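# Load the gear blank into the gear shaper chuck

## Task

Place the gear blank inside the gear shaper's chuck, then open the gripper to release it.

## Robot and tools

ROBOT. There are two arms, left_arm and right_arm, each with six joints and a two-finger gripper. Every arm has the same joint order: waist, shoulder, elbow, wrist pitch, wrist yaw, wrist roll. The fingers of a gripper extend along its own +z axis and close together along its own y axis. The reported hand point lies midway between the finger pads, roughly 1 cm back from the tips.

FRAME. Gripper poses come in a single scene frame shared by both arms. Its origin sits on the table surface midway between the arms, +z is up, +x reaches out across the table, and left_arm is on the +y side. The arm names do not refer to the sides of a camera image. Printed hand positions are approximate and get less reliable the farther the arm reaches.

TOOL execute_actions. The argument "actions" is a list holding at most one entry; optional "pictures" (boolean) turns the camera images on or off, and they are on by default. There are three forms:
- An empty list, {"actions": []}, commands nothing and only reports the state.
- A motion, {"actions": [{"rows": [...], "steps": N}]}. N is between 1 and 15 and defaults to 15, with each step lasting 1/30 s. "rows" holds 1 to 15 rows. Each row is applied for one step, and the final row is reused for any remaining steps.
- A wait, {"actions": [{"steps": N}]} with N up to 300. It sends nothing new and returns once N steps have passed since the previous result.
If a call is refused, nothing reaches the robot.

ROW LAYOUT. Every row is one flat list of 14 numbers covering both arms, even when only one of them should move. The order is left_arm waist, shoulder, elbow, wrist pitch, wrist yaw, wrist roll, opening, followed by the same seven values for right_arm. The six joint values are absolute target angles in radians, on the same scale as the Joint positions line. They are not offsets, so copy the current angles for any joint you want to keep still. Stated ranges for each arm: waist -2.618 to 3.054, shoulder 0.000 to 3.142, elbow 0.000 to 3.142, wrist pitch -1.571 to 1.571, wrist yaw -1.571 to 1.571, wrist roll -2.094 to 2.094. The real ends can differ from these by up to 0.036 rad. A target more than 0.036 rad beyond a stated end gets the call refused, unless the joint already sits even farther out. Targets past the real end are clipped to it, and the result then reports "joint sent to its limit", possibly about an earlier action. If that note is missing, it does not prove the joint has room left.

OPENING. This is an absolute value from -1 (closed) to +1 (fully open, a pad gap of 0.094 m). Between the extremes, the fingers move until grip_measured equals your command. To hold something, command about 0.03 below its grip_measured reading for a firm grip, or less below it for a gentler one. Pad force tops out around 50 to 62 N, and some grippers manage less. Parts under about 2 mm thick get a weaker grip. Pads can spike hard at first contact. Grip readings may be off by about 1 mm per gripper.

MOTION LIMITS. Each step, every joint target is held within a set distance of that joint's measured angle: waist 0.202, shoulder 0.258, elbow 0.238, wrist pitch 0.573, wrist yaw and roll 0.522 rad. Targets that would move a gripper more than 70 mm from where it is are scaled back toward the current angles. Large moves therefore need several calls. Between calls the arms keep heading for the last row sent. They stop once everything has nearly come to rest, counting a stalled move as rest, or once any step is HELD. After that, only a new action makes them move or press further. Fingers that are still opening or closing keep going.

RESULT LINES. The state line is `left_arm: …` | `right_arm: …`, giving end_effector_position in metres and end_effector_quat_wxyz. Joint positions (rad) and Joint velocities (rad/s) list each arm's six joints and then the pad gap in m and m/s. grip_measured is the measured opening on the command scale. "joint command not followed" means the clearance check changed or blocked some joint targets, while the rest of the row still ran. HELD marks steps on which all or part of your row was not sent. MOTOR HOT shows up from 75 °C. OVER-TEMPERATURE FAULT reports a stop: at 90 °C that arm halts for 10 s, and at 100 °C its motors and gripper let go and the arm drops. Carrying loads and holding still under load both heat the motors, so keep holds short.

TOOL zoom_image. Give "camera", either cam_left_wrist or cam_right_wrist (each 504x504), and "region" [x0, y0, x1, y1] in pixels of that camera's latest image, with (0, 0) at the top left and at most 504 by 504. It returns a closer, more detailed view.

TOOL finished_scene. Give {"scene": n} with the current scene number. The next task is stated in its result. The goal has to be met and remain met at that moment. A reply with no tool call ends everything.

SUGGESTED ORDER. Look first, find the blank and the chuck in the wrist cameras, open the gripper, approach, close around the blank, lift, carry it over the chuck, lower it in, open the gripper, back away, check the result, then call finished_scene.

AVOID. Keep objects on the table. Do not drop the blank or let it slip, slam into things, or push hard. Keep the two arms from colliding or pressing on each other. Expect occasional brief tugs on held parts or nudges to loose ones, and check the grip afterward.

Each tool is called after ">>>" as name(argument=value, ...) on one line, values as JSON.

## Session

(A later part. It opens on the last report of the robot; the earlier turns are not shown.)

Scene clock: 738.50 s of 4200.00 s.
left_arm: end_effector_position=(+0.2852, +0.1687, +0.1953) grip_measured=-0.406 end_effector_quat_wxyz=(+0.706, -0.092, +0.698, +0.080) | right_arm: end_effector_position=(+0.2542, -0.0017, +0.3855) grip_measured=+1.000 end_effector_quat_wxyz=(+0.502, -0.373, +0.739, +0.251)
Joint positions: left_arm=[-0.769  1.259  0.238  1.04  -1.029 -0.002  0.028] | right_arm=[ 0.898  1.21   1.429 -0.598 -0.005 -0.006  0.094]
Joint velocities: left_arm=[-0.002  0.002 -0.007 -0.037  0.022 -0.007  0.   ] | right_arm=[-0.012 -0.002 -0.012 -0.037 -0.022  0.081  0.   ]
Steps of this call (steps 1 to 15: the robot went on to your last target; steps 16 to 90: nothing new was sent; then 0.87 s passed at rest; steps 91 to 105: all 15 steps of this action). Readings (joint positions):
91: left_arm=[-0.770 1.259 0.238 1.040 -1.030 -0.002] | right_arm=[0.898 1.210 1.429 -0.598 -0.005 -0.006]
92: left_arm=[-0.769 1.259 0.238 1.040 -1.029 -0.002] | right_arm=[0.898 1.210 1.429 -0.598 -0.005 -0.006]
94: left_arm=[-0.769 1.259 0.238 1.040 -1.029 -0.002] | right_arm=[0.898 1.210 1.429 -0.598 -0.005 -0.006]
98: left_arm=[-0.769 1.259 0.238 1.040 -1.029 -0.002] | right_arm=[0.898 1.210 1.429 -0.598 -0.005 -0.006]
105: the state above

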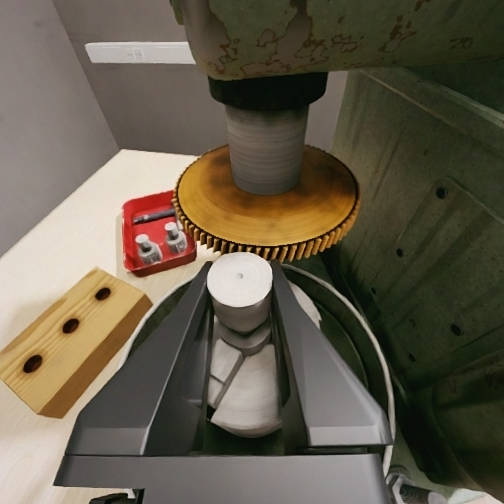

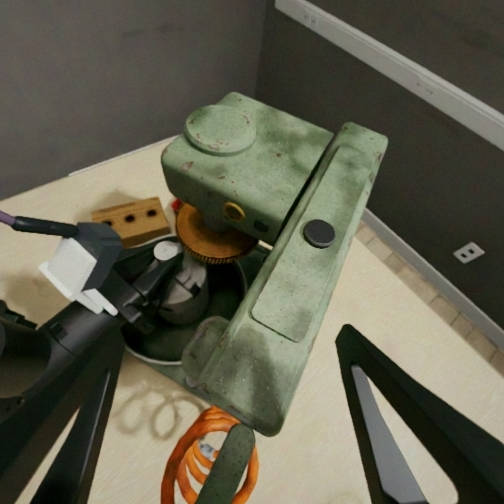

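More forward via waist.

>>> execute_actions(actions=[{"rows":[[-0.754,1.272,0.23,1.02,-1.022,0,-0.45,0.9,1.2,1.45,-0.6,0,0,1]],"steps":15}])

>>> zoom_image(camera="cam_left_wrist", region=[190, 280, 300, 390])

Scene clock: 742.37 s of 4200.00 s.
left_arm: end_effector_position=(+0.2854, +0.1688, +0.1953) grip_measured=-0.406 end_effector_quat_wxyz=(+0.706, -0.092, +0.698, +0.080) | right_arm: end_effector_position=(+0.2542, -0.0017, +0.3855) grip_measured=+1.000 end_effector_quat_wxyz=(+0.502, -0.373, +0.739, +0.251)
Joint positions: left_arm=[-0.768  1.259  0.238  1.04  -1.027 -0.002  0.028] | right_arm=[ 0.898  1.21   1.429 -0.598 -0.005 -0.006  0.094]
Joint velocities: left_arm=[-0.002 -0.017 -0.002  0.037 -0.081 -0.066  0.001] | right_arm=[-0.012 -0.007 -0.002  0.037  0.022 -0.007  0.   ]
Steps of this call (steps 1 to 15: the robot went on to your last target; steps 16 to 90: nothing new was sent; then 0.37 s passed at rest; steps 91 to 105: all 15 steps of this action). Readings (joint positions):
91: left_arm=[-0.769 1.259 0.238 1.040 -1.028 -0.002] | right_arm=[0.898 1.210 1.429 -0.598 -0.005 -0.006]
92: left_arm=[-0.768 1.259 0.238 1.040 -1.027 -0.002] | right_arm=[0.898 1.210 1.429 -0.598 -0.005 -0.006]
94: left_arm=[-0.768 1.259 0.238 1.040 -1.027 -0.002] | right_arm=[0.898 1.210 1.429 -0.598 -0.005 -0.006]
98: left_arm=[-0.768 1.259 0.238 1.040 -1.027 -0.002] | right_arm=[0.898 1.210 1.429 -0.598 -0.005 -0.006]
105: the state above

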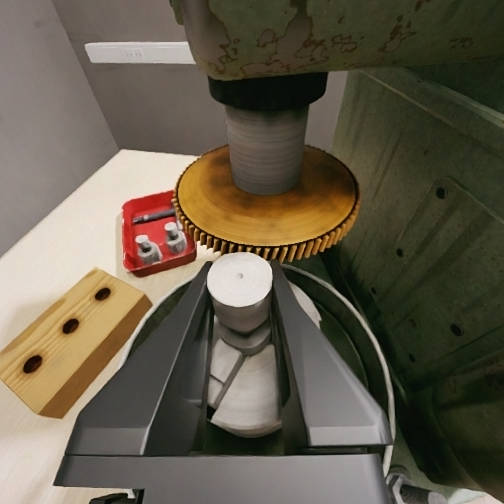

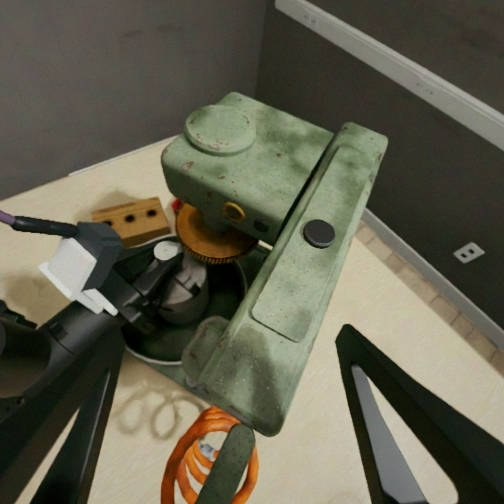

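Region (190, 280, 300, 390) of cam_left_wrist's 504x504 image, scaled by 4.582, with more detail than that image has.

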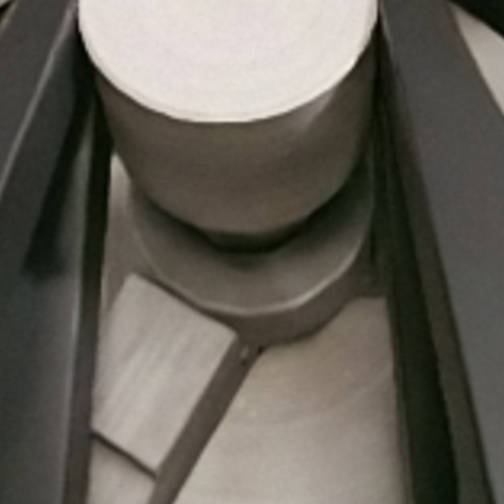

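>>> execute_actions(actions=[])

Scene clock: 756.93 s of 4200.00 s.
left_arm: end_effector_position=(+0.2854, +0.1688, +0.1953) grip_measured=-0.406 end_effector_quat_wxyz=(+0.706, -0.092, +0.698, +0.080) | right_arm: end_effector_position=(+0.2542, -0.0017, +0.3855) grip_measured=+1.000 end_effector_quat_wxyz=(+0.502, -0.373, +0.739, +0.251)
Joint positions: left_arm=[-0.768  1.259  0.238  1.04  -1.027 -0.002  0.028] | right_arm=[ 0.898  1.21   1.429 -0.598 -0.005 -0.006  0.094]
Joint velocities: left_arm=[-0.012 -0.007 -0.007 -0.037 -0.007 -0.022  0.   ] | right_arm=[ 0.002 -0.002 -0.002 -0.051 -0.007  0.051  0.   ]
Steps of this call (steps 1 to 15: the robot went on to your last target; steps 16 to 90: nothing new was sent; then 11.57 s passed at rest). Readings (joint positions):
1: left_arm=[-0.768 1.259 0.238 1.040 -1.027 -0.002] | right_arm=[0.898 1.210 1.429 -0.598 -0.005 -0.006]
2: left_arm=[-0.768 1.259 0.238 1.040 -1.027 -0.002] | right_arm=[0.898 1.210 1.429 -0.598 -0.005 -0.006]
4: left_arm=[-0.768 1.259 0.238 1.040 -1.027 -0.002] | right_arm=[0.898 1.210 1.429 -0.598 -0.005 -0.006]
8: left_arm=[-0.768 1.259 0.238 1.040 -1.027 -0.002] | right_arm=[0.898 1.210 1.429 -0.598 -0.005 -0.006]
90: the state above
All arms were judged still, so your last target was given up. Only a new action makes them travel on or press farther. Fingers that are still opening or closing keep moving.

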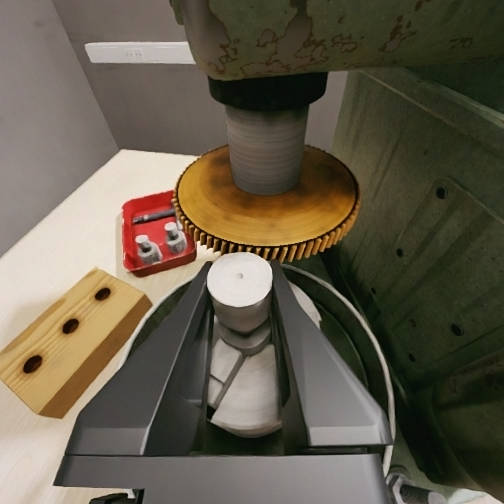

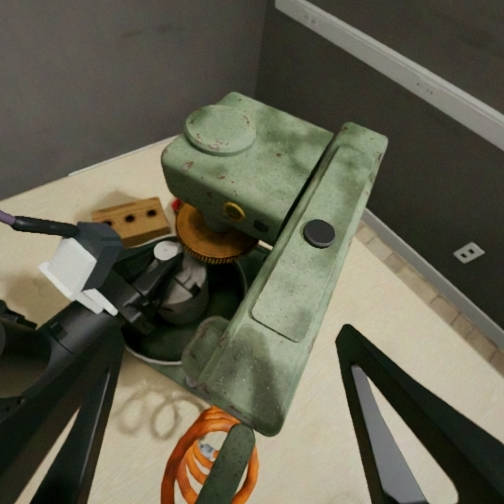

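>>> execute_actions(actions=[{"rows":[[-0.768,1.259,0.238,1.04,-1.027,0,-0.385,0.9,1.2,1.45,-0.6,0,0,1]],"steps":15}])

>>> zoom_image(camera="cam_left_wrist", region=[170, 240, 320, 390])

Scene clock: 761.13 s of 4200.00 s.
left_arm: end_effector_position=(+0.2854, +0.1688, +0.1953) grip_measured=-0.382 end_effector_quat_wxyz=(+0.706, -0.092, +0.698, +0.080) | right_arm: end_effector_position=(+0.2542, -0.0017, +0.3855) grip_measured=+1.000 end_effector_quat_wxyz=(+0.502, -0.373, +0.739, +0.251)
Joint positions: left_arm=[-0.768  1.259  0.238  1.04  -1.027 -0.002  0.029] | right_arm=[ 0.898  1.21   1.429 -0.598 -0.005 -0.006  0.094]
Joint velocities: left_arm=[-0.002 -0.022 -0.012 -0.022  0.007 -0.051 -0.   ] | right_arm=[-0.007 -0.027 -0.007  0.007 -0.051  0.007  0.   ]
Steps of this call (steps 1 to 90: nothing new was sent; then 0.70 s passed at rest; steps 91 to 105: all 15 steps of this action). Readings (joint positions):
91: left_arm=[-0.768 1.259 0.238 1.040 -1.027 -0.002] | right_arm=[0.898 1.210 1.429 -0.598 -0.005 -0.006]
92: left_arm=[-0.768 1.259 0.238 1.040 -1.027 -0.002] | right_arm=[0.898 1.210 1.429 -0.598 -0.005 -0.006]
94: left_arm=[-0.768 1.259 0.238 1.040 -1.027 -0.002] | right_arm=[0.898 1.210 1.429 -0.598 -0.005 -0.006]
98: left_arm=[-0.768 1.259 0.238 1.040 -1.027 -0.002] | right_arm=[0.898 1.210 1.429 -0.598 -0.005 -0.006]
105: the state above

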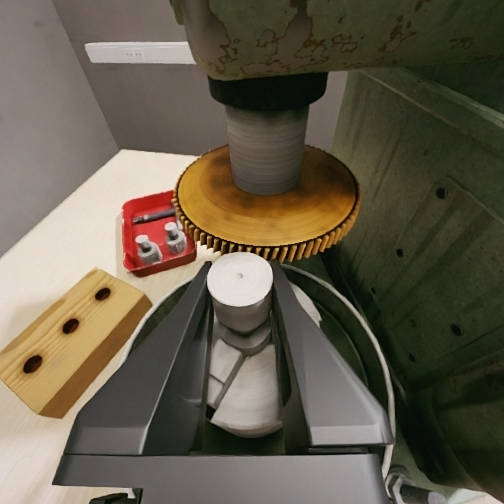

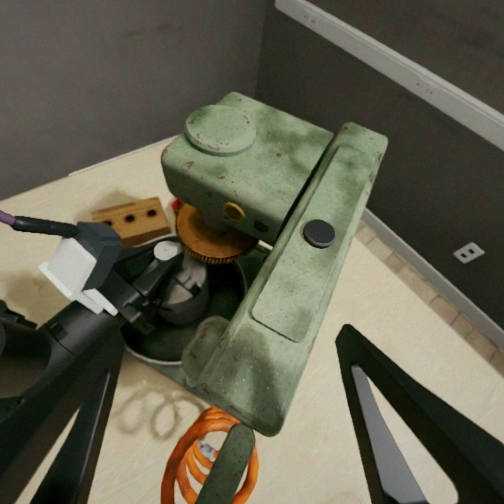

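Region (170, 240, 320, 390) of cam_left_wrist's 504x504 image, scaled by 3.360, with more detail than that image has.

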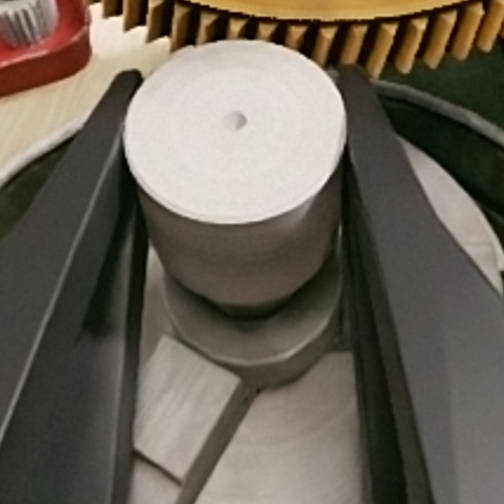

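>>> execute_actions(actions=[{"rows":[[-0.768,1.259,0.238,1.04,-1.041,0,-0.385,0.9,1.2,1.45,-0.6,0,0,1]],"steps":15}])

>>> zoom_image(camera="cam_left_wrist", region=[170, 240, 320, 390])

Scene clock: 767.20 s of 4200.00 s.
left_arm: end_effector_position=(+0.2854, +0.1689, +0.1953) grip_measured=-0.382 end_effector_quat_wxyz=(+0.706, -0.092, +0.698, +0.080) | right_arm: end_effector_position=(+0.2542, -0.0017, +0.3855) grip_measured=+1.000 end_effector_quat_wxyz=(+0.502, -0.373, +0.739, +0.251)
Joint positions: left_arm=[-0.768  1.259  0.238  1.04  -1.027 -0.002  0.029] | right_arm=[ 0.898  1.21   1.429 -0.598 -0.005 -0.006  0.094]
Joint velocities: left_arm=[ 0.007 -0.012 -0.002  0.022  0.066 -0.007  0.   ] | right_arm=[-0.002  0.012 -0.007 -0.022  0.022 -0.007  0.   ]
Steps of this call (steps 1 to 15: the robot went on to your last target; steps 16 to 90: nothing new was sent; then 2.57 s passed at rest; steps 91 to 105: all 15 steps of this action). Readings (joint positions):
91: left_arm=[-0.768 1.259 0.238 1.040 -1.027 -0.002] | right_arm=[0.898 1.210 1.429 -0.598 -0.005 -0.006]
92: left_arm=[-0.768 1.259 0.238 1.040 -1.027 -0.002] | right_arm=[0.898 1.210 1.429 -0.598 -0.005 -0.006]
94: left_arm=[-0.768 1.259 0.238 1.040 -1.027 -0.002] | right_arm=[0.898 1.210 1.429 -0.598 -0.005 -0.006]
98: left_arm=[-0.768 1.259 0.238 1.040 -1.027 -0.002] | right_arm=[0.898 1.210 1.429 -0.598 -0.005 -0.006]
105: the state above

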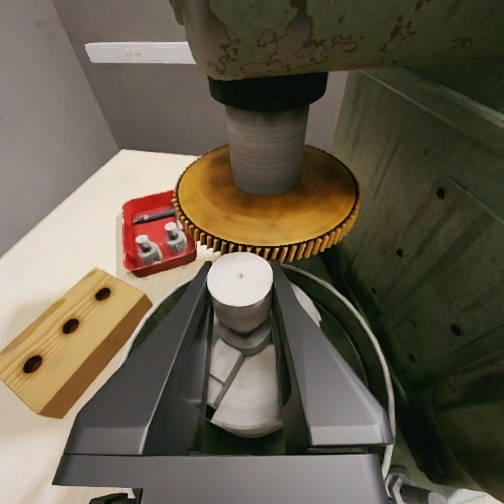

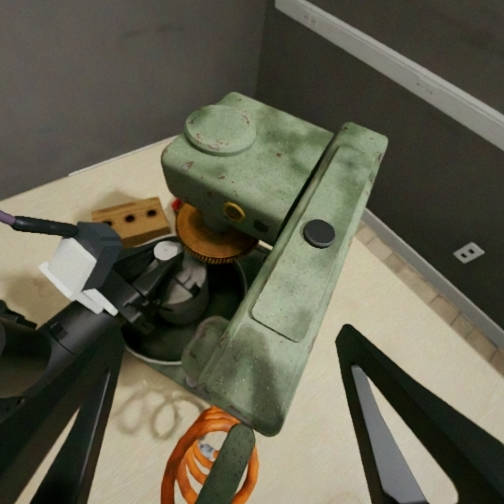

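Region (170, 240, 320, 390) of cam_left_wrist's 504x504 image, scaled by 3.360, with more detail than that image has.

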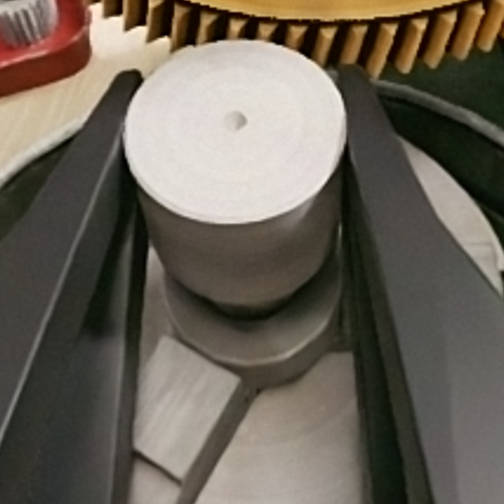

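>>> execute_actions(actions=[{"rows":[[-0.768,1.259,0.238,1.04,-1.06,0,-0.385,0.9,1.2,1.45,-0.6,0,0,1],[-0.768,1.259,0.238,1.04,-1.06,0,-0.385,0.9,1.2,1.45,-0.6,0,0,1],[-0.768,1.259,0.238,1.04,-1.042,0,-0.385,0.9,1.2,1.45,-0.6,0,0,1]],"steps":15}])

>>> zoom_image(camera="cam_left_wrist", region=[170, 240, 320, 390])

Scene clock: 776.00 s of 4200.00 s.
left_arm: end_effector_position=(+0.2854, +0.1690, +0.1953) grip_measured=-0.382 end_effector_quat_wxyz=(+0.706, -0.092, +0.698, +0.081) | right_arm: end_effector_position=(+0.2542, -0.0017, +0.3855) grip_measured=+1.000 end_effector_quat_wxyz=(+0.502, -0.373, +0.739, +0.251)
Joint positions: left_arm=[-0.768  1.259  0.238  1.04  -1.028 -0.002  0.029] | right_arm=[ 0.898  1.21   1.429 -0.598 -0.005 -0.006  0.094]
Joint velocities: left_arm=[ 0.017 -0.017 -0.007 -0.022  0.007  0.037  0.001] | right_arm=[ 0.012 -0.002  0.022  0.007 -0.037  0.007  0.   ]
Steps of this call (steps 1 to 15: the robot went on to your last target; steps 16 to 90: nothing new was sent; then 5.30 s passed at rest; steps 91 to 105: all 15 steps of this action). Readings (joint positions):
91: left_arm=[-0.768 1.259 0.238 1.040 -1.028 -0.002] | right_arm=[0.898 1.210 1.429 -0.598 -0.005 -0.006]
92: left_arm=[-0.768 1.259 0.238 1.040 -1.028 -0.002] | right_arm=[0.898 1.210 1.429 -0.598 -0.005 -0.006]
94: left_arm=[-0.768 1.259 0.238 1.040 -1.028 -0.002] | right_arm=[0.898 1.210 1.429 -0.598 -0.005 -0.006]
98: left_arm=[-0.768 1.259 0.238 1.040 -1.028 -0.002] | right_arm=[0.898 1.210 1.429 -0.598 -0.005 -0.006]
105: the state above

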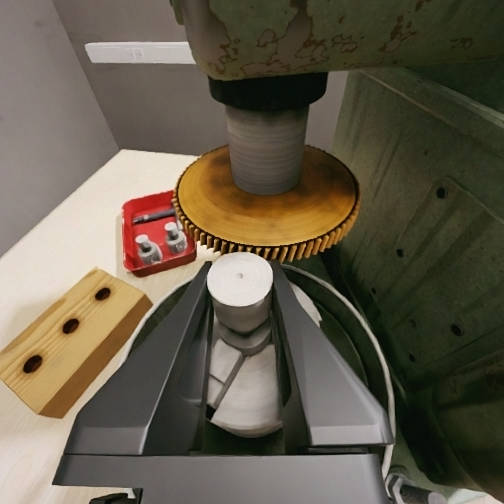

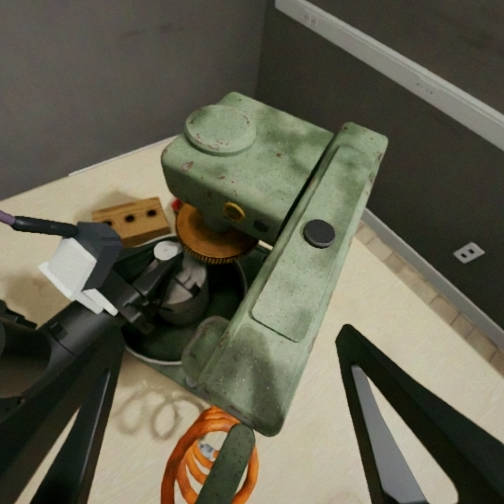

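Region (170, 240, 320, 390) of cam_left_wrist's 504x504 image, scaled by 3.360, with more detail than that image has.

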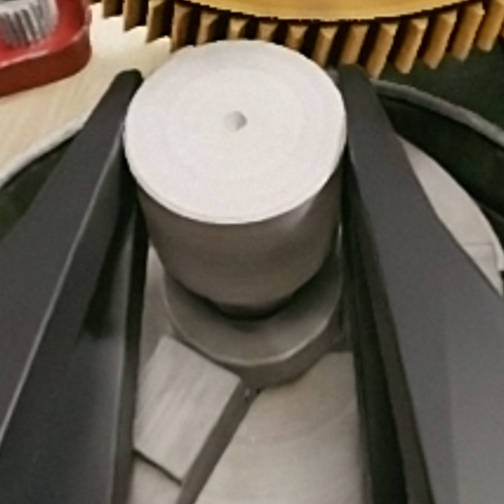

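>>> execute_actions(actions=[{"rows":[[-0.768,1.259,0.238,1.04,-1.005,0,-0.385,0.9,1.2,1.45,-0.6,0,0,1],[-0.768,1.259,0.238,1.04,-1.005,0,-0.385,0.9,1.2,1.45,-0.6,0,0,1],[-0.768,1.259,0.238,1.04,-1.012,0,-0.385,0.9,1.2,1.45,-0.6,0,0,1]],"steps":15}])

>>> zoom_image(camera="cam_left_wrist", region=[170, 240, 320, 390])

Scene clock: 782.17 s of 4200.00 s.
left_arm: end_effector_position=(+0.2854, +0.1687, +0.1953) grip_measured=-0.382 end_effector_quat_wxyz=(+0.706, -0.092, +0.698, +0.080) | right_arm: end_effector_position=(+0.2542, -0.0017, +0.3855) grip_measured=+1.000 end_effector_quat_wxyz=(+0.502, -0.373, +0.739, +0.251)
Joint positions: left_arm=[-0.768  1.259  0.238  1.04  -1.026 -0.002  0.029] | right_arm=[ 0.898  1.21   1.429 -0.598 -0.005 -0.006  0.094]
Joint velocities: left_arm=[ 0.007 -0.012 -0.007 -0.007 -0.081 -0.051  0.001] | right_arm=[ 0.027 -0.012 -0.007  0.022 -0.051 -0.037  0.   ]
Steps of this call (steps 1 to 15: the robot went on to your last target; steps 16 to 90: nothing new was sent; then 2.67 s passed at rest; steps 91 to 105: all 15 steps of this action). Readings (joint positions):
91: left_arm=[-0.768 1.259 0.238 1.040 -1.026 -0.002] | right_arm=[0.898 1.210 1.429 -0.598 -0.005 -0.006]
92: left_arm=[-0.768 1.259 0.238 1.040 -1.026 -0.002] | right_arm=[0.898 1.210 1.429 -0.598 -0.005 -0.006]
94: left_arm=[-0.768 1.259 0.238 1.040 -1.026 -0.002] | right_arm=[0.898 1.210 1.429 -0.598 -0.005 -0.006]
98: left_arm=[-0.768 1.259 0.238 1.040 -1.026 -0.002] | right_arm=[0.898 1.210 1.429 -0.598 -0.005 -0.006]
105: the state above

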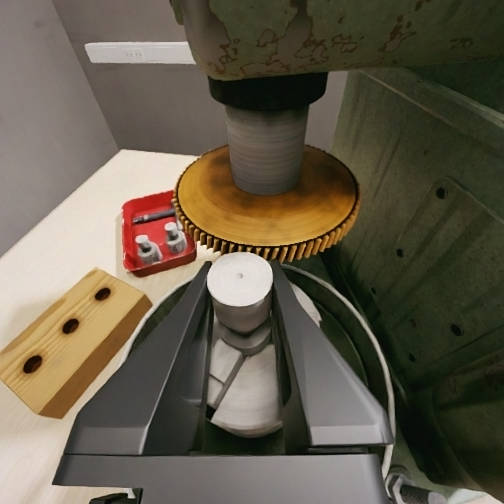

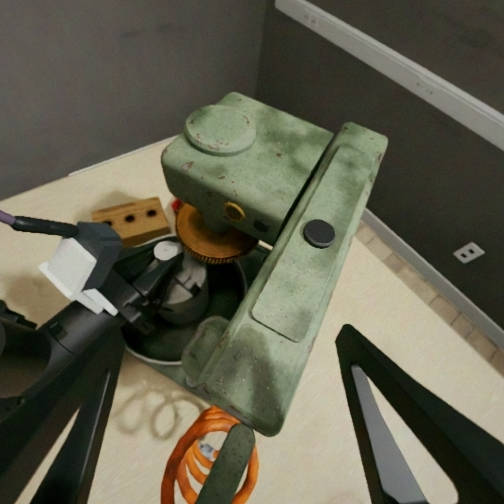

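Region (170, 240, 320, 390) of cam_left_wrist's 504x504 image, scaled by 3.360, with more detail than that image has.

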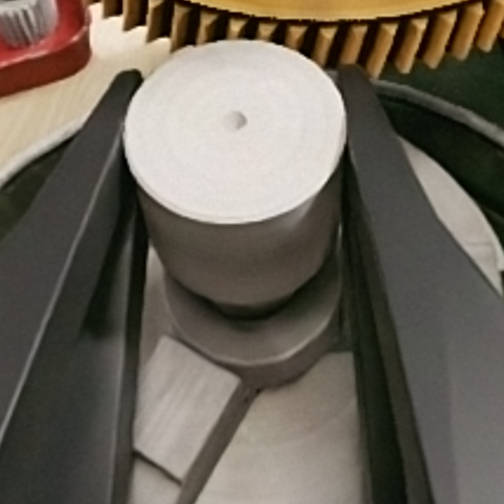

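>>> execute_actions(actions=[{"rows":[[-0.768,1.259,0.238,1.04,-1.026,0,-0.36,0.9,1.2,1.45,-0.6,0,0,1]],"steps":15}])

>>> zoom_image(camera="cam_left_wrist", region=[170, 240, 320, 390])

Scene clock: 786.17 s of 4200.00 s.
left_arm: end_effector_position=(+0.2854, +0.1688, +0.1959) grip_measured=-0.362 end_effector_quat_wxyz=(+0.707, -0.093, +0.697, +0.079) | right_arm: end_effector_position=(+0.2542, -0.0017, +0.3855) grip_measured=+1.000 end_effector_quat_wxyz=(+0.502, -0.373, +0.739, +0.251)
Joint positions: left_arm=[-0.768  1.259  0.238  1.043 -1.027 -0.002  0.03 ] | right_arm=[ 0.898  1.21   1.429 -0.598 -0.005 -0.006  0.094]
Joint velocities: left_arm=[ 0.007  0.027 -0.007 -0.051 -0.022  0.007 -0.001] | right_arm=[-0.002 -0.012  0.012  0.051 -0.007 -0.037  0.   ]
Steps of this call (steps 1 to 15: the robot went on to your last target; steps 16 to 90: nothing new was sent; then 0.50 s passed at rest; steps 91 to 105: all 15 steps of this action). Readings (joint positions):
91: left_arm=[-0.768 1.259 0.238 1.040 -1.027 -0.002] | right_arm=[0.898 1.210 1.429 -0.598 -0.005 -0.006]
92: left_arm=[-0.768 1.259 0.238 1.041 -1.027 -0.002] | right_arm=[0.898 1.210 1.429 -0.598 -0.005 -0.006]
94: left_arm=[-0.768 1.259 0.238 1.042 -1.027 -0.002] | right_arm=[0.898 1.210 1.429 -0.598 -0.005 -0.006]
98: left_arm=[-0.768 1.259 0.238 1.043 -1.027 -0.002] | right_arm=[0.898 1.210 1.429 -0.598 -0.005 -0.006]
105: the state above

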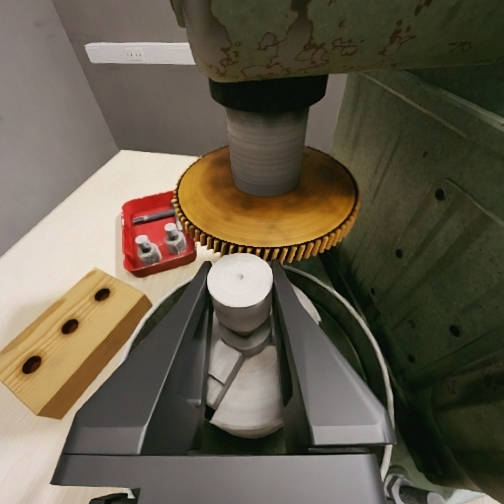

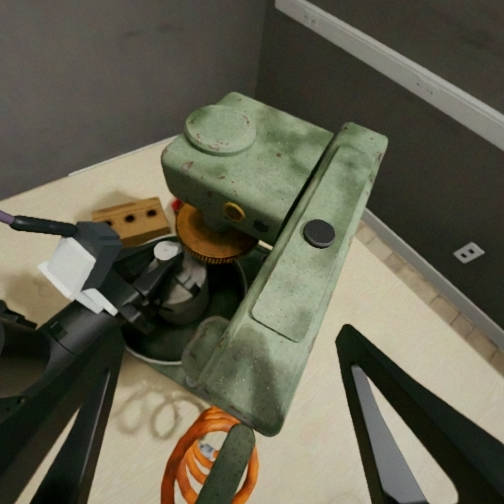

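Region (170, 240, 320, 390) of cam_left_wrist's 504x504 image, scaled by 3.360, with more detail than that image has.

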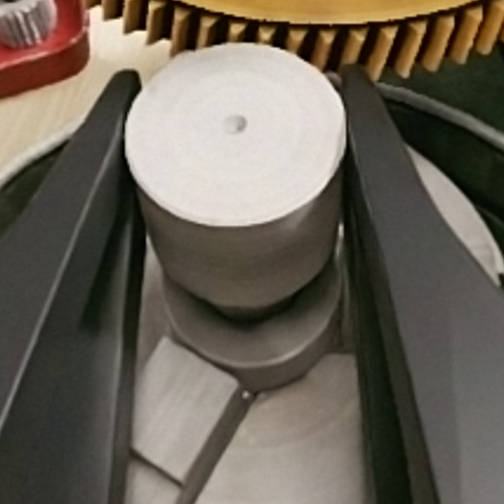

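>>> zoom_image(camera="cam_right_wrist", region=[110, 200, 260, 350])

Region (110, 200, 260, 350) of cam_right_wrist's 504x504 image, scaled by 3.360, with more detail than that image has.

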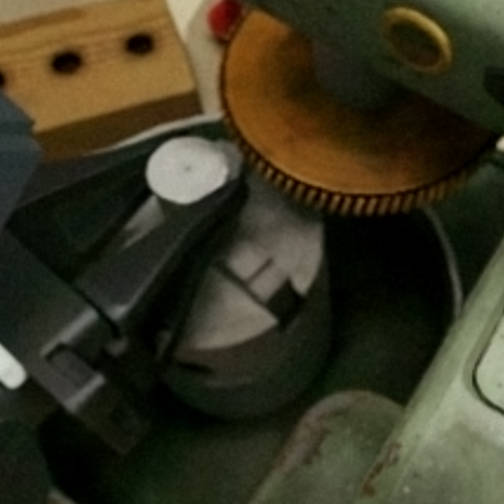

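>>> execute_actions(actions=[{"rows":[[-0.768,1.259,0.238,1.0,-1.026,0,-0.36,0.9,1.2,1.45,-0.6,0,0,1]],"steps":15}])

>>> zoom_image(camera="cam_left_wrist", region=[170, 240, 320, 390])

Scene clock: 795.63 s of 4200.00 s.
left_arm: end_effector_position=(+0.2854, +0.1687, +0.1929) grip_measured=-0.362 end_effector_quat_wxyz=(+0.703, -0.088, +0.701, +0.084) | right_arm: end_effector_position=(+0.2542, -0.0017, +0.3855) grip_measured=+1.000 end_effector_quat_wxyz=(+0.502, -0.373, +0.739, +0.251)
Joint positions: left_arm=[-0.768  1.259  0.238  1.025 -1.027 -0.002  0.03 ] | right_arm=[ 0.898  1.21   1.429 -0.598 -0.005 -0.006  0.094]
Joint velocities: left_arm=[-0.002  0.007  0.012 -0.051 -0.037 -0.051 -0.   ] | right_arm=[-0.012  0.017  0.002 -0.037 -0.037 -0.037  0.   ]
Steps of this call (steps 1 to 15: the robot went on to your last target; steps 16 to 90: nothing new was sent; then 5.97 s passed at rest; steps 91 to 105: all 15 steps of this action). Readings (joint positions):
91: left_arm=[-0.768 1.259 0.238 1.041 -1.027 -0.002] | right_arm=[0.898 1.210 1.429 -0.598 -0.005 -0.006]
92: left_arm=[-0.768 1.259 0.238 1.038 -1.027 -0.002] | right_arm=[0.898 1.210 1.429 -0.598 -0.005 -0.006]
94: left_arm=[-0.768 1.259 0.238 1.033 -1.027 -0.002] | right_arm=[0.898 1.210 1.429 -0.598 -0.005 -0.006]
98: left_arm=[-0.768 1.259 0.238 1.027 -1.027 -0.002] | right_arm=[0.898 1.210 1.429 -0.598 -0.005 -0.006]
105: the state above

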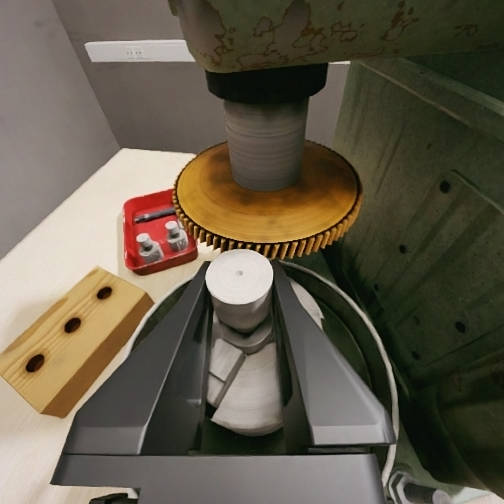

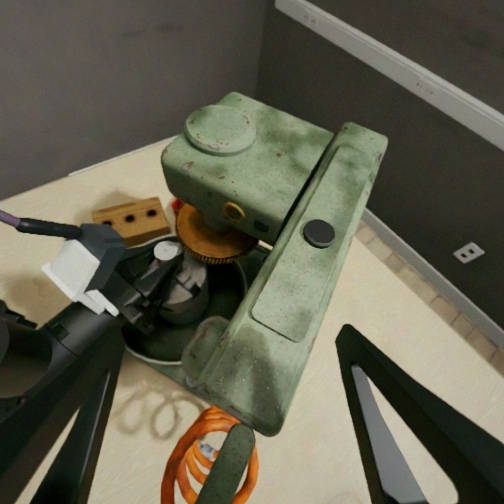

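Region (170, 240, 320, 390) of cam_left_wrist's 504x504 image, scaled by 3.360, with more detail than that image has.

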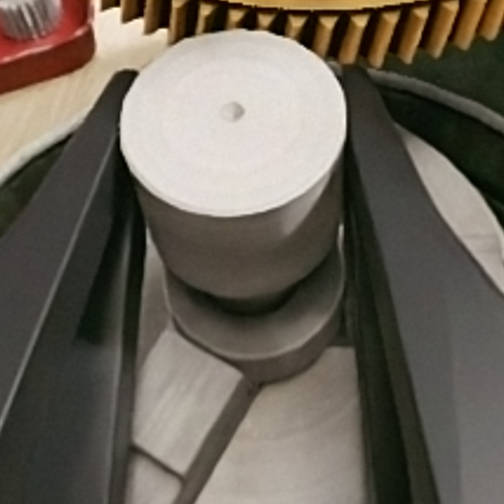

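>>> execute_actions(actions=[{"rows":[[-0.768,1.259,0.238,1.02,-1.026,0,-0.45,0.9,1.2,1.45,-0.6,0,0,1]],"steps":15}])

>>> zoom_image(camera="cam_left_wrist", region=[170, 240, 320, 390])

Scene clock: 801.33 s of 4200.00 s.
left_arm: end_effector_position=(+0.2855, +0.1686, +0.1928) grip_measured=-0.408 end_effector_quat_wxyz=(+0.703, -0.087, +0.701, +0.084) | right_arm: end_effector_position=(+0.2542, -0.0017, +0.3855) grip_measured=+1.000 end_effector_quat_wxyz=(+0.502, -0.373, +0.739, +0.251)
Joint positions: left_arm=[-0.768  1.259  0.238  1.024 -1.026 -0.002  0.028] | right_arm=[ 0.898  1.21   1.429 -0.598 -0.005 -0.006  0.094]
Joint velocities: left_arm=[-0.012 -0.027 -0.007 -0.022 -0.066 -0.022  0.   ] | right_arm=[-0.012 -0.017 -0.007 -0.022 -0.022 -0.022  0.   ]
Steps of this call (steps 1 to 15: the robot went on to your last target; steps 16 to 90: nothing new was sent; then 2.20 s passed at rest; steps 91 to 105: all 15 steps of this action). Readings (joint positions):
91: left_arm=[-0.768 1.259 0.238 1.024 -1.026 -0.002] | right_arm=[0.898 1.210 1.429 -0.598 -0.005 -0.006]
92: left_arm=[-0.768 1.259 0.238 1.024 -1.026 -0.002] | right_arm=[0.898 1.210 1.429 -0.598 -0.005 -0.006]
94: left_arm=[-0.768 1.259 0.238 1.024 -1.026 -0.002] | right_arm=[0.898 1.210 1.429 -0.598 -0.005 -0.006]
98: left_arm=[-0.768 1.259 0.238 1.024 -1.026 -0.002] | right_arm=[0.898 1.210 1.429 -0.598 -0.005 -0.006]
105: the state above

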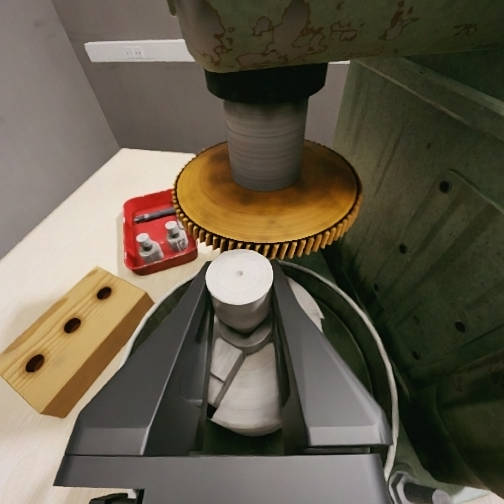

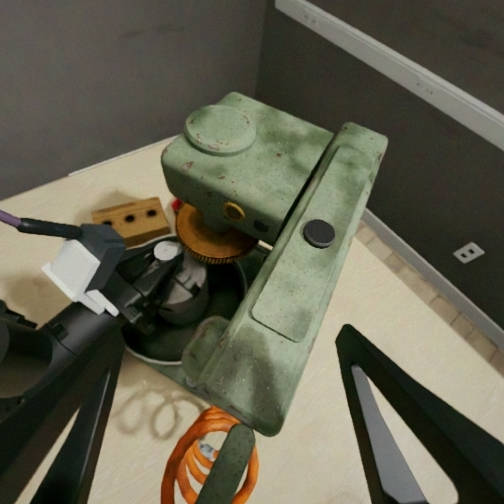

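Region (170, 240, 320, 390) of cam_left_wrist's 504x504 image, scaled by 3.360, with more detail than that image has.

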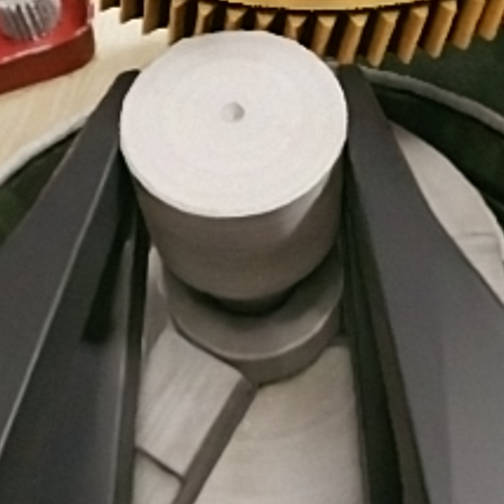

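>>> execute_actions(actions=[{"rows":[[-0.782,1.259,0.238,1.01,-1.045,0,-0.45,0.9,1.2,1.45,-0.6,0,0,1]],"steps":15}])

>>> zoom_image(camera="cam_left_wrist", region=[170, 240, 320, 390])

Scene clock: 805.83 s of 4200.00 s.
left_arm: end_effector_position=(+0.2853, +0.1684, +0.1928) grip_measured=-0.408 end_effector_quat_wxyz=(+0.703, -0.087, +0.701, +0.084) | right_arm: end_effector_position=(+0.2542, -0.0017, +0.3855) grip_measured=+1.000 end_effector_quat_wxyz=(+0.502, -0.373, +0.739, +0.251)
Joint positions: left_arm=[-0.769  1.259  0.238  1.024 -1.027 -0.002  0.028] | right_arm=[ 0.898  1.21   1.429 -0.598 -0.005 -0.006  0.094]
Joint velocities: left_arm=[-0.002 -0.002 -0.007 -0.051 -0.007  0.007 -0.   ] | right_arm=[-0.007 -0.002  0.007  0.007  0.007 -0.007  0.   ]
Steps of this call (steps 1 to 15: the robot went on to your last target; steps 16 to 90: nothing new was sent; then 1.00 s passed at rest; steps 91 to 105: all 15 steps of this action). Readings (joint positions):
91: left_arm=[-0.769 1.259 0.238 1.024 -1.027 -0.002] | right_arm=[0.898 1.210 1.429 -0.598 -0.005 -0.006]
92: left_arm=[-0.769 1.259 0.238 1.024 -1.027 -0.002] | right_arm=[0.898 1.210 1.429 -0.598 -0.005 -0.006]
94: left_arm=[-0.769 1.259 0.238 1.024 -1.027 -0.002] | right_arm=[0.898 1.210 1.429 -0.598 -0.005 -0.006]
98: left_arm=[-0.769 1.259 0.238 1.024 -1.027 -0.002] | right_arm=[0.898 1.210 1.429 -0.598 -0.005 -0.006]
105: the state above

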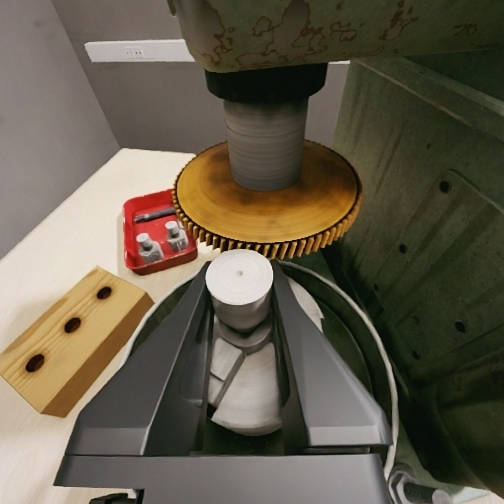

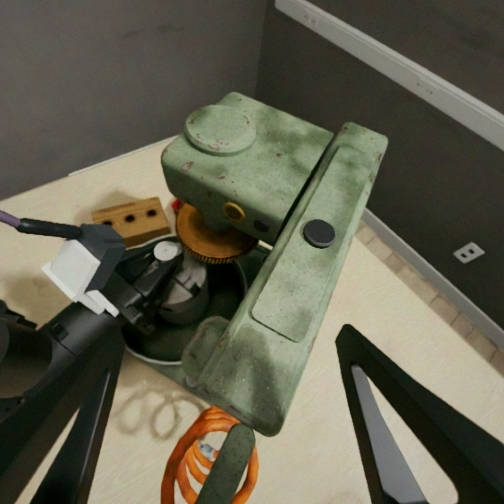

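Region (170, 240, 320, 390) of cam_left_wrist's 504x504 image, scaled by 3.360, with more detail than that image has.

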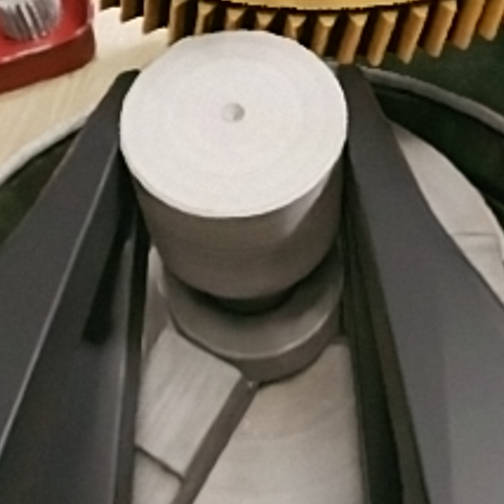

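>>> execute_actions(actions=[{"rows":[[-0.788,1.259,0.238,1.0,-1.065,0,-0.45,0.9,1.2,1.45,-0.6,0,0,1]],"steps":15}])

>>> zoom_image(camera="cam_left_wrist", region=[170, 240, 320, 390])

Scene clock: 809.73 s of 4200.00 s.
left_arm: end_effector_position=(+0.2849, +0.1684, +0.1928) grip_measured=-0.408 end_effector_quat_wxyz=(+0.703, -0.088, +0.701, +0.085) | right_arm: end_effector_position=(+0.2542, -0.0017, +0.3855) grip_measured=+1.000 end_effector_quat_wxyz=(+0.502, -0.373, +0.739, +0.251)
Joint positions: left_arm=[-0.772  1.259  0.238  1.024 -1.032 -0.002  0.028] | right_arm=[ 0.898  1.21   1.429 -0.598 -0.005 -0.006  0.094]
Joint velocities: left_arm=[ 0.012 -0.002 -0.017  0.051  0.037 -0.007 -0.001] | right_arm=[ 0.012  0.017 -0.007  0.037  0.066  0.007  0.   ]
Steps of this call (steps 1 to 15: the robot went on to your last target; steps 16 to 90: nothing new was sent; then 0.40 s passed at rest; steps 91 to 105: all 15 steps of this action). Readings (joint positions):
91: left_arm=[-0.771 1.259 0.238 1.024 -1.030 -0.002] | right_arm=[0.898 1.210 1.429 -0.598 -0.005 -0.006]
92: left_arm=[-0.772 1.259 0.238 1.024 -1.032 -0.002] | right_arm=[0.898 1.210 1.429 -0.598 -0.005 -0.006]
94: left_arm=[-0.772 1.259 0.238 1.024 -1.032 -0.002] | right_arm=[0.898 1.210 1.429 -0.598 -0.005 -0.006]
98: left_arm=[-0.772 1.259 0.238 1.024 -1.032 -0.002] | right_arm=[0.898 1.210 1.429 -0.598 -0.005 -0.006]
105: the state above

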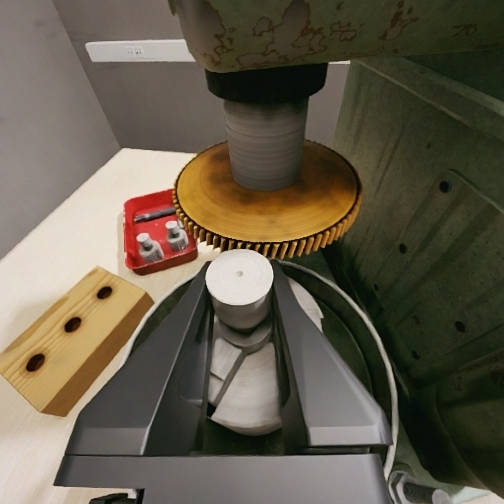

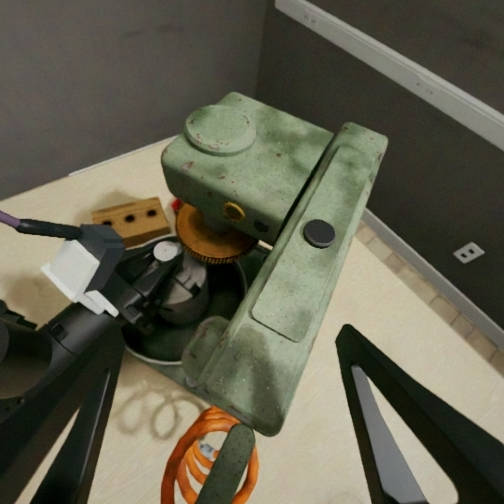

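Region (170, 240, 320, 390) of cam_left_wrist's 504x504 image, scaled by 3.360, with more detail than that image has.

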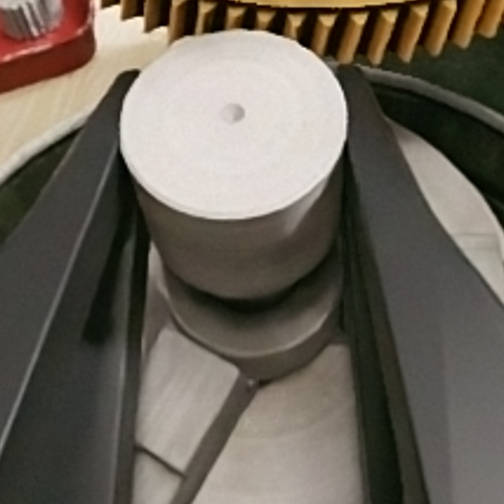

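It moved and stopped abruptly (wall). Relax laterally and push down.

>>> execute_actions(actions=[{"rows":[[-0.772,1.259,0.238,0.96,-1.032,0,-0.45,0.9,1.2,1.45,-0.6,0,0,1]],"steps":15}])

>>> zoom_image(camera="cam_left_wrist", region=[170, 240, 320, 390])

Scene clock: 813.10 s of 4200.00 s.
left_arm: end_effector_position=(+0.2850, +0.1684, +0.1923) grip_measured=-0.408 end_effector_quat_wxyz=(+0.702, -0.087, +0.702, +0.085) | right_arm: end_effector_position=(+0.2542, -0.0017, +0.3855) grip_measured=+1.000 end_effector_quat_wxyz=(+0.502, -0.373, +0.739, +0.251)
Joint positions: left_arm=[-0.771  1.259  0.238  1.021 -1.03  -0.002  0.028] | right_arm=[ 0.898  1.21   1.429 -0.598 -0.005 -0.006  0.094]
Joint velocities: left_arm=[-0.012 -0.012 -0.012  0.007 -0.037 -0.037 -0.001] | right_arm=[-0.017 -0.012  0.002  0.037  0.022 -0.066  0.   ]
Steps of this call (steps 1 to 15: the robot went on to your last target; steps 16 to 86: nothing new was sent; steps 87 to 101: all 15 steps of this action). Readings (joint positions):
87: left_arm=[-0.772 1.259 0.238 1.022 -1.031 -0.002] | right_arm=[0.898 1.210 1.429 -0.598 -0.005 -0.006]
88: left_arm=[-0.771 1.259 0.238 1.021 -1.030 -0.002] | right_arm=[0.898 1.210 1.429 -0.598 -0.005 -0.006]
90: left_arm=[-0.771 1.259 0.238 1.021 -1.030 -0.002] | right_arm=[0.898 1.210 1.429 -0.598 -0.005 -0.006]
94: left_arm=[-0.771 1.259 0.238 1.021 -1.030 -0.002] | right_arm=[0.898 1.210 1.429 -0.598 -0.005 -0.006]
101: the state above

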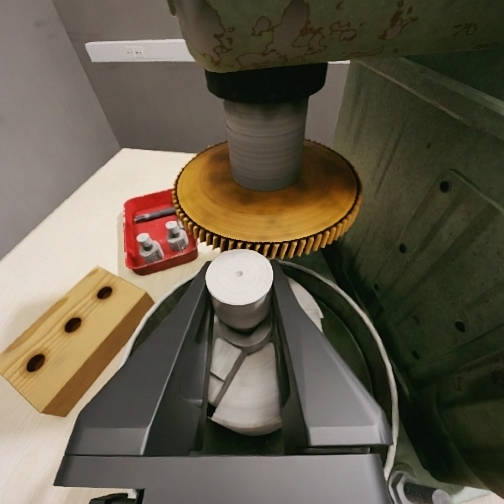

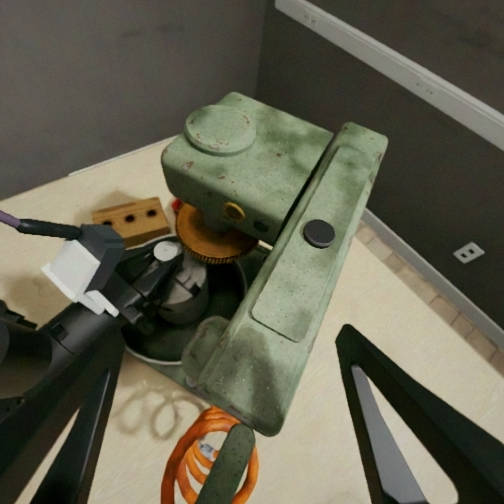

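Region (170, 240, 320, 390) of cam_left_wrist's 504x504 image, scaled by 3.360, with more detail than that image has.

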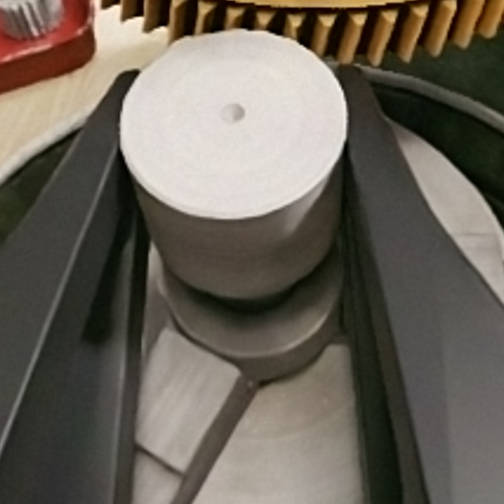

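>>> execute_actions(actions=[{"rows":[[-0.771,1.259,0.238,1.015,-1.03,0,-0.45,0.9,1.2,1.45,-0.6,0,0,1],[-0.771,1.259,0.238,1.015,-1.03,0,-0.45,0.9,1.2,1.45,-0.6,0,0,1],[-0.771,1.259,0.238,1.015,-1.03,0,-0.25,0.9,1.2,1.45,-0.6,0,0,1]],"steps":15}])

>>> zoom_image(camera="cam_left_wrist", region=[170, 240, 320, 390])

Scene clock: 820.90 s of 4200.00 s.
left_arm: end_effector_position=(+0.2850, +0.1683, +0.1928) grip_measured=-0.252 end_effector_quat_wxyz=(+0.703, -0.088, +0.701, +0.085) | right_arm: end_effector_position=(+0.2542, -0.0017, +0.3855) grip_measured=+1.000 end_effector_quat_wxyz=(+0.502, -0.373, +0.739, +0.251)
Joint positions: left_arm=[-0.771  1.259  0.238  1.024 -1.03  -0.002  0.035] | right_arm=[ 0.898  1.21   1.429 -0.598 -0.005 -0.006  0.094]
Joint velocities: left_arm=[-0.007  0.007 -0.002  0.007 -0.066  0.007  0.   ] | right_arm=[ 0.012  0.007 -0.017  0.051  0.022 -0.022  0.   ]
Steps of this call (steps 1 to 15: the robot went on to your last target; steps 16 to 90: nothing new was sent; then 4.30 s passed at rest; steps 91 to 105: all 15 steps of this action). Readings (joint positions):
91: left_arm=[-0.771 1.259 0.238 1.024 -1.030 -0.002] | right_arm=[0.898 1.210 1.429 -0.598 -0.005 -0.006]
92: left_arm=[-0.771 1.259 0.238 1.024 -1.030 -0.002] | right_arm=[0.898 1.210 1.429 -0.598 -0.005 -0.006]
94: left_arm=[-0.771 1.259 0.238 1.024 -1.030 -0.002] | right_arm=[0.898 1.210 1.429 -0.598 -0.005 -0.006]
98: left_arm=[-0.771 1.259 0.238 1.024 -1.030 -0.002] | right_arm=[0.898 1.210 1.429 -0.598 -0.005 -0.006]
105: the state above

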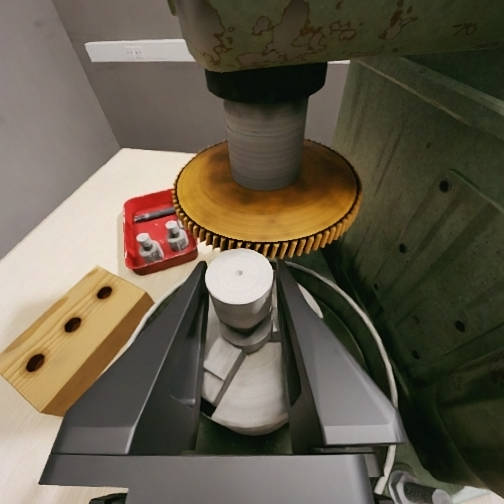

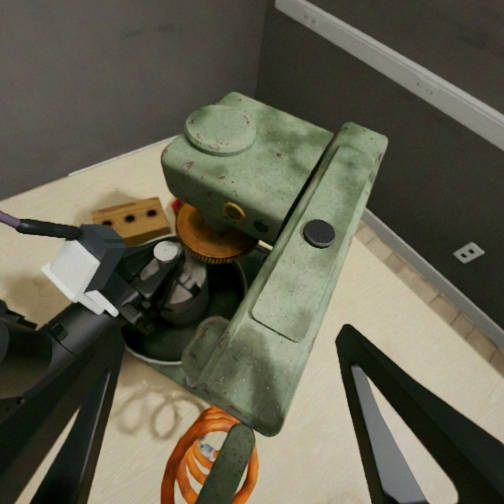

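Region (170, 240, 320, 390) of cam_left_wrist's 504x504 image, scaled by 3.360, with more detail than that image has.

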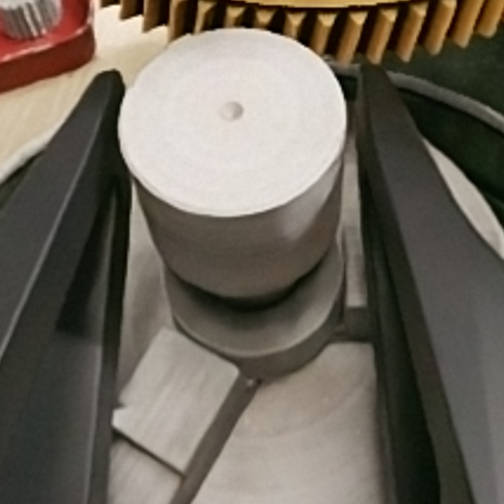

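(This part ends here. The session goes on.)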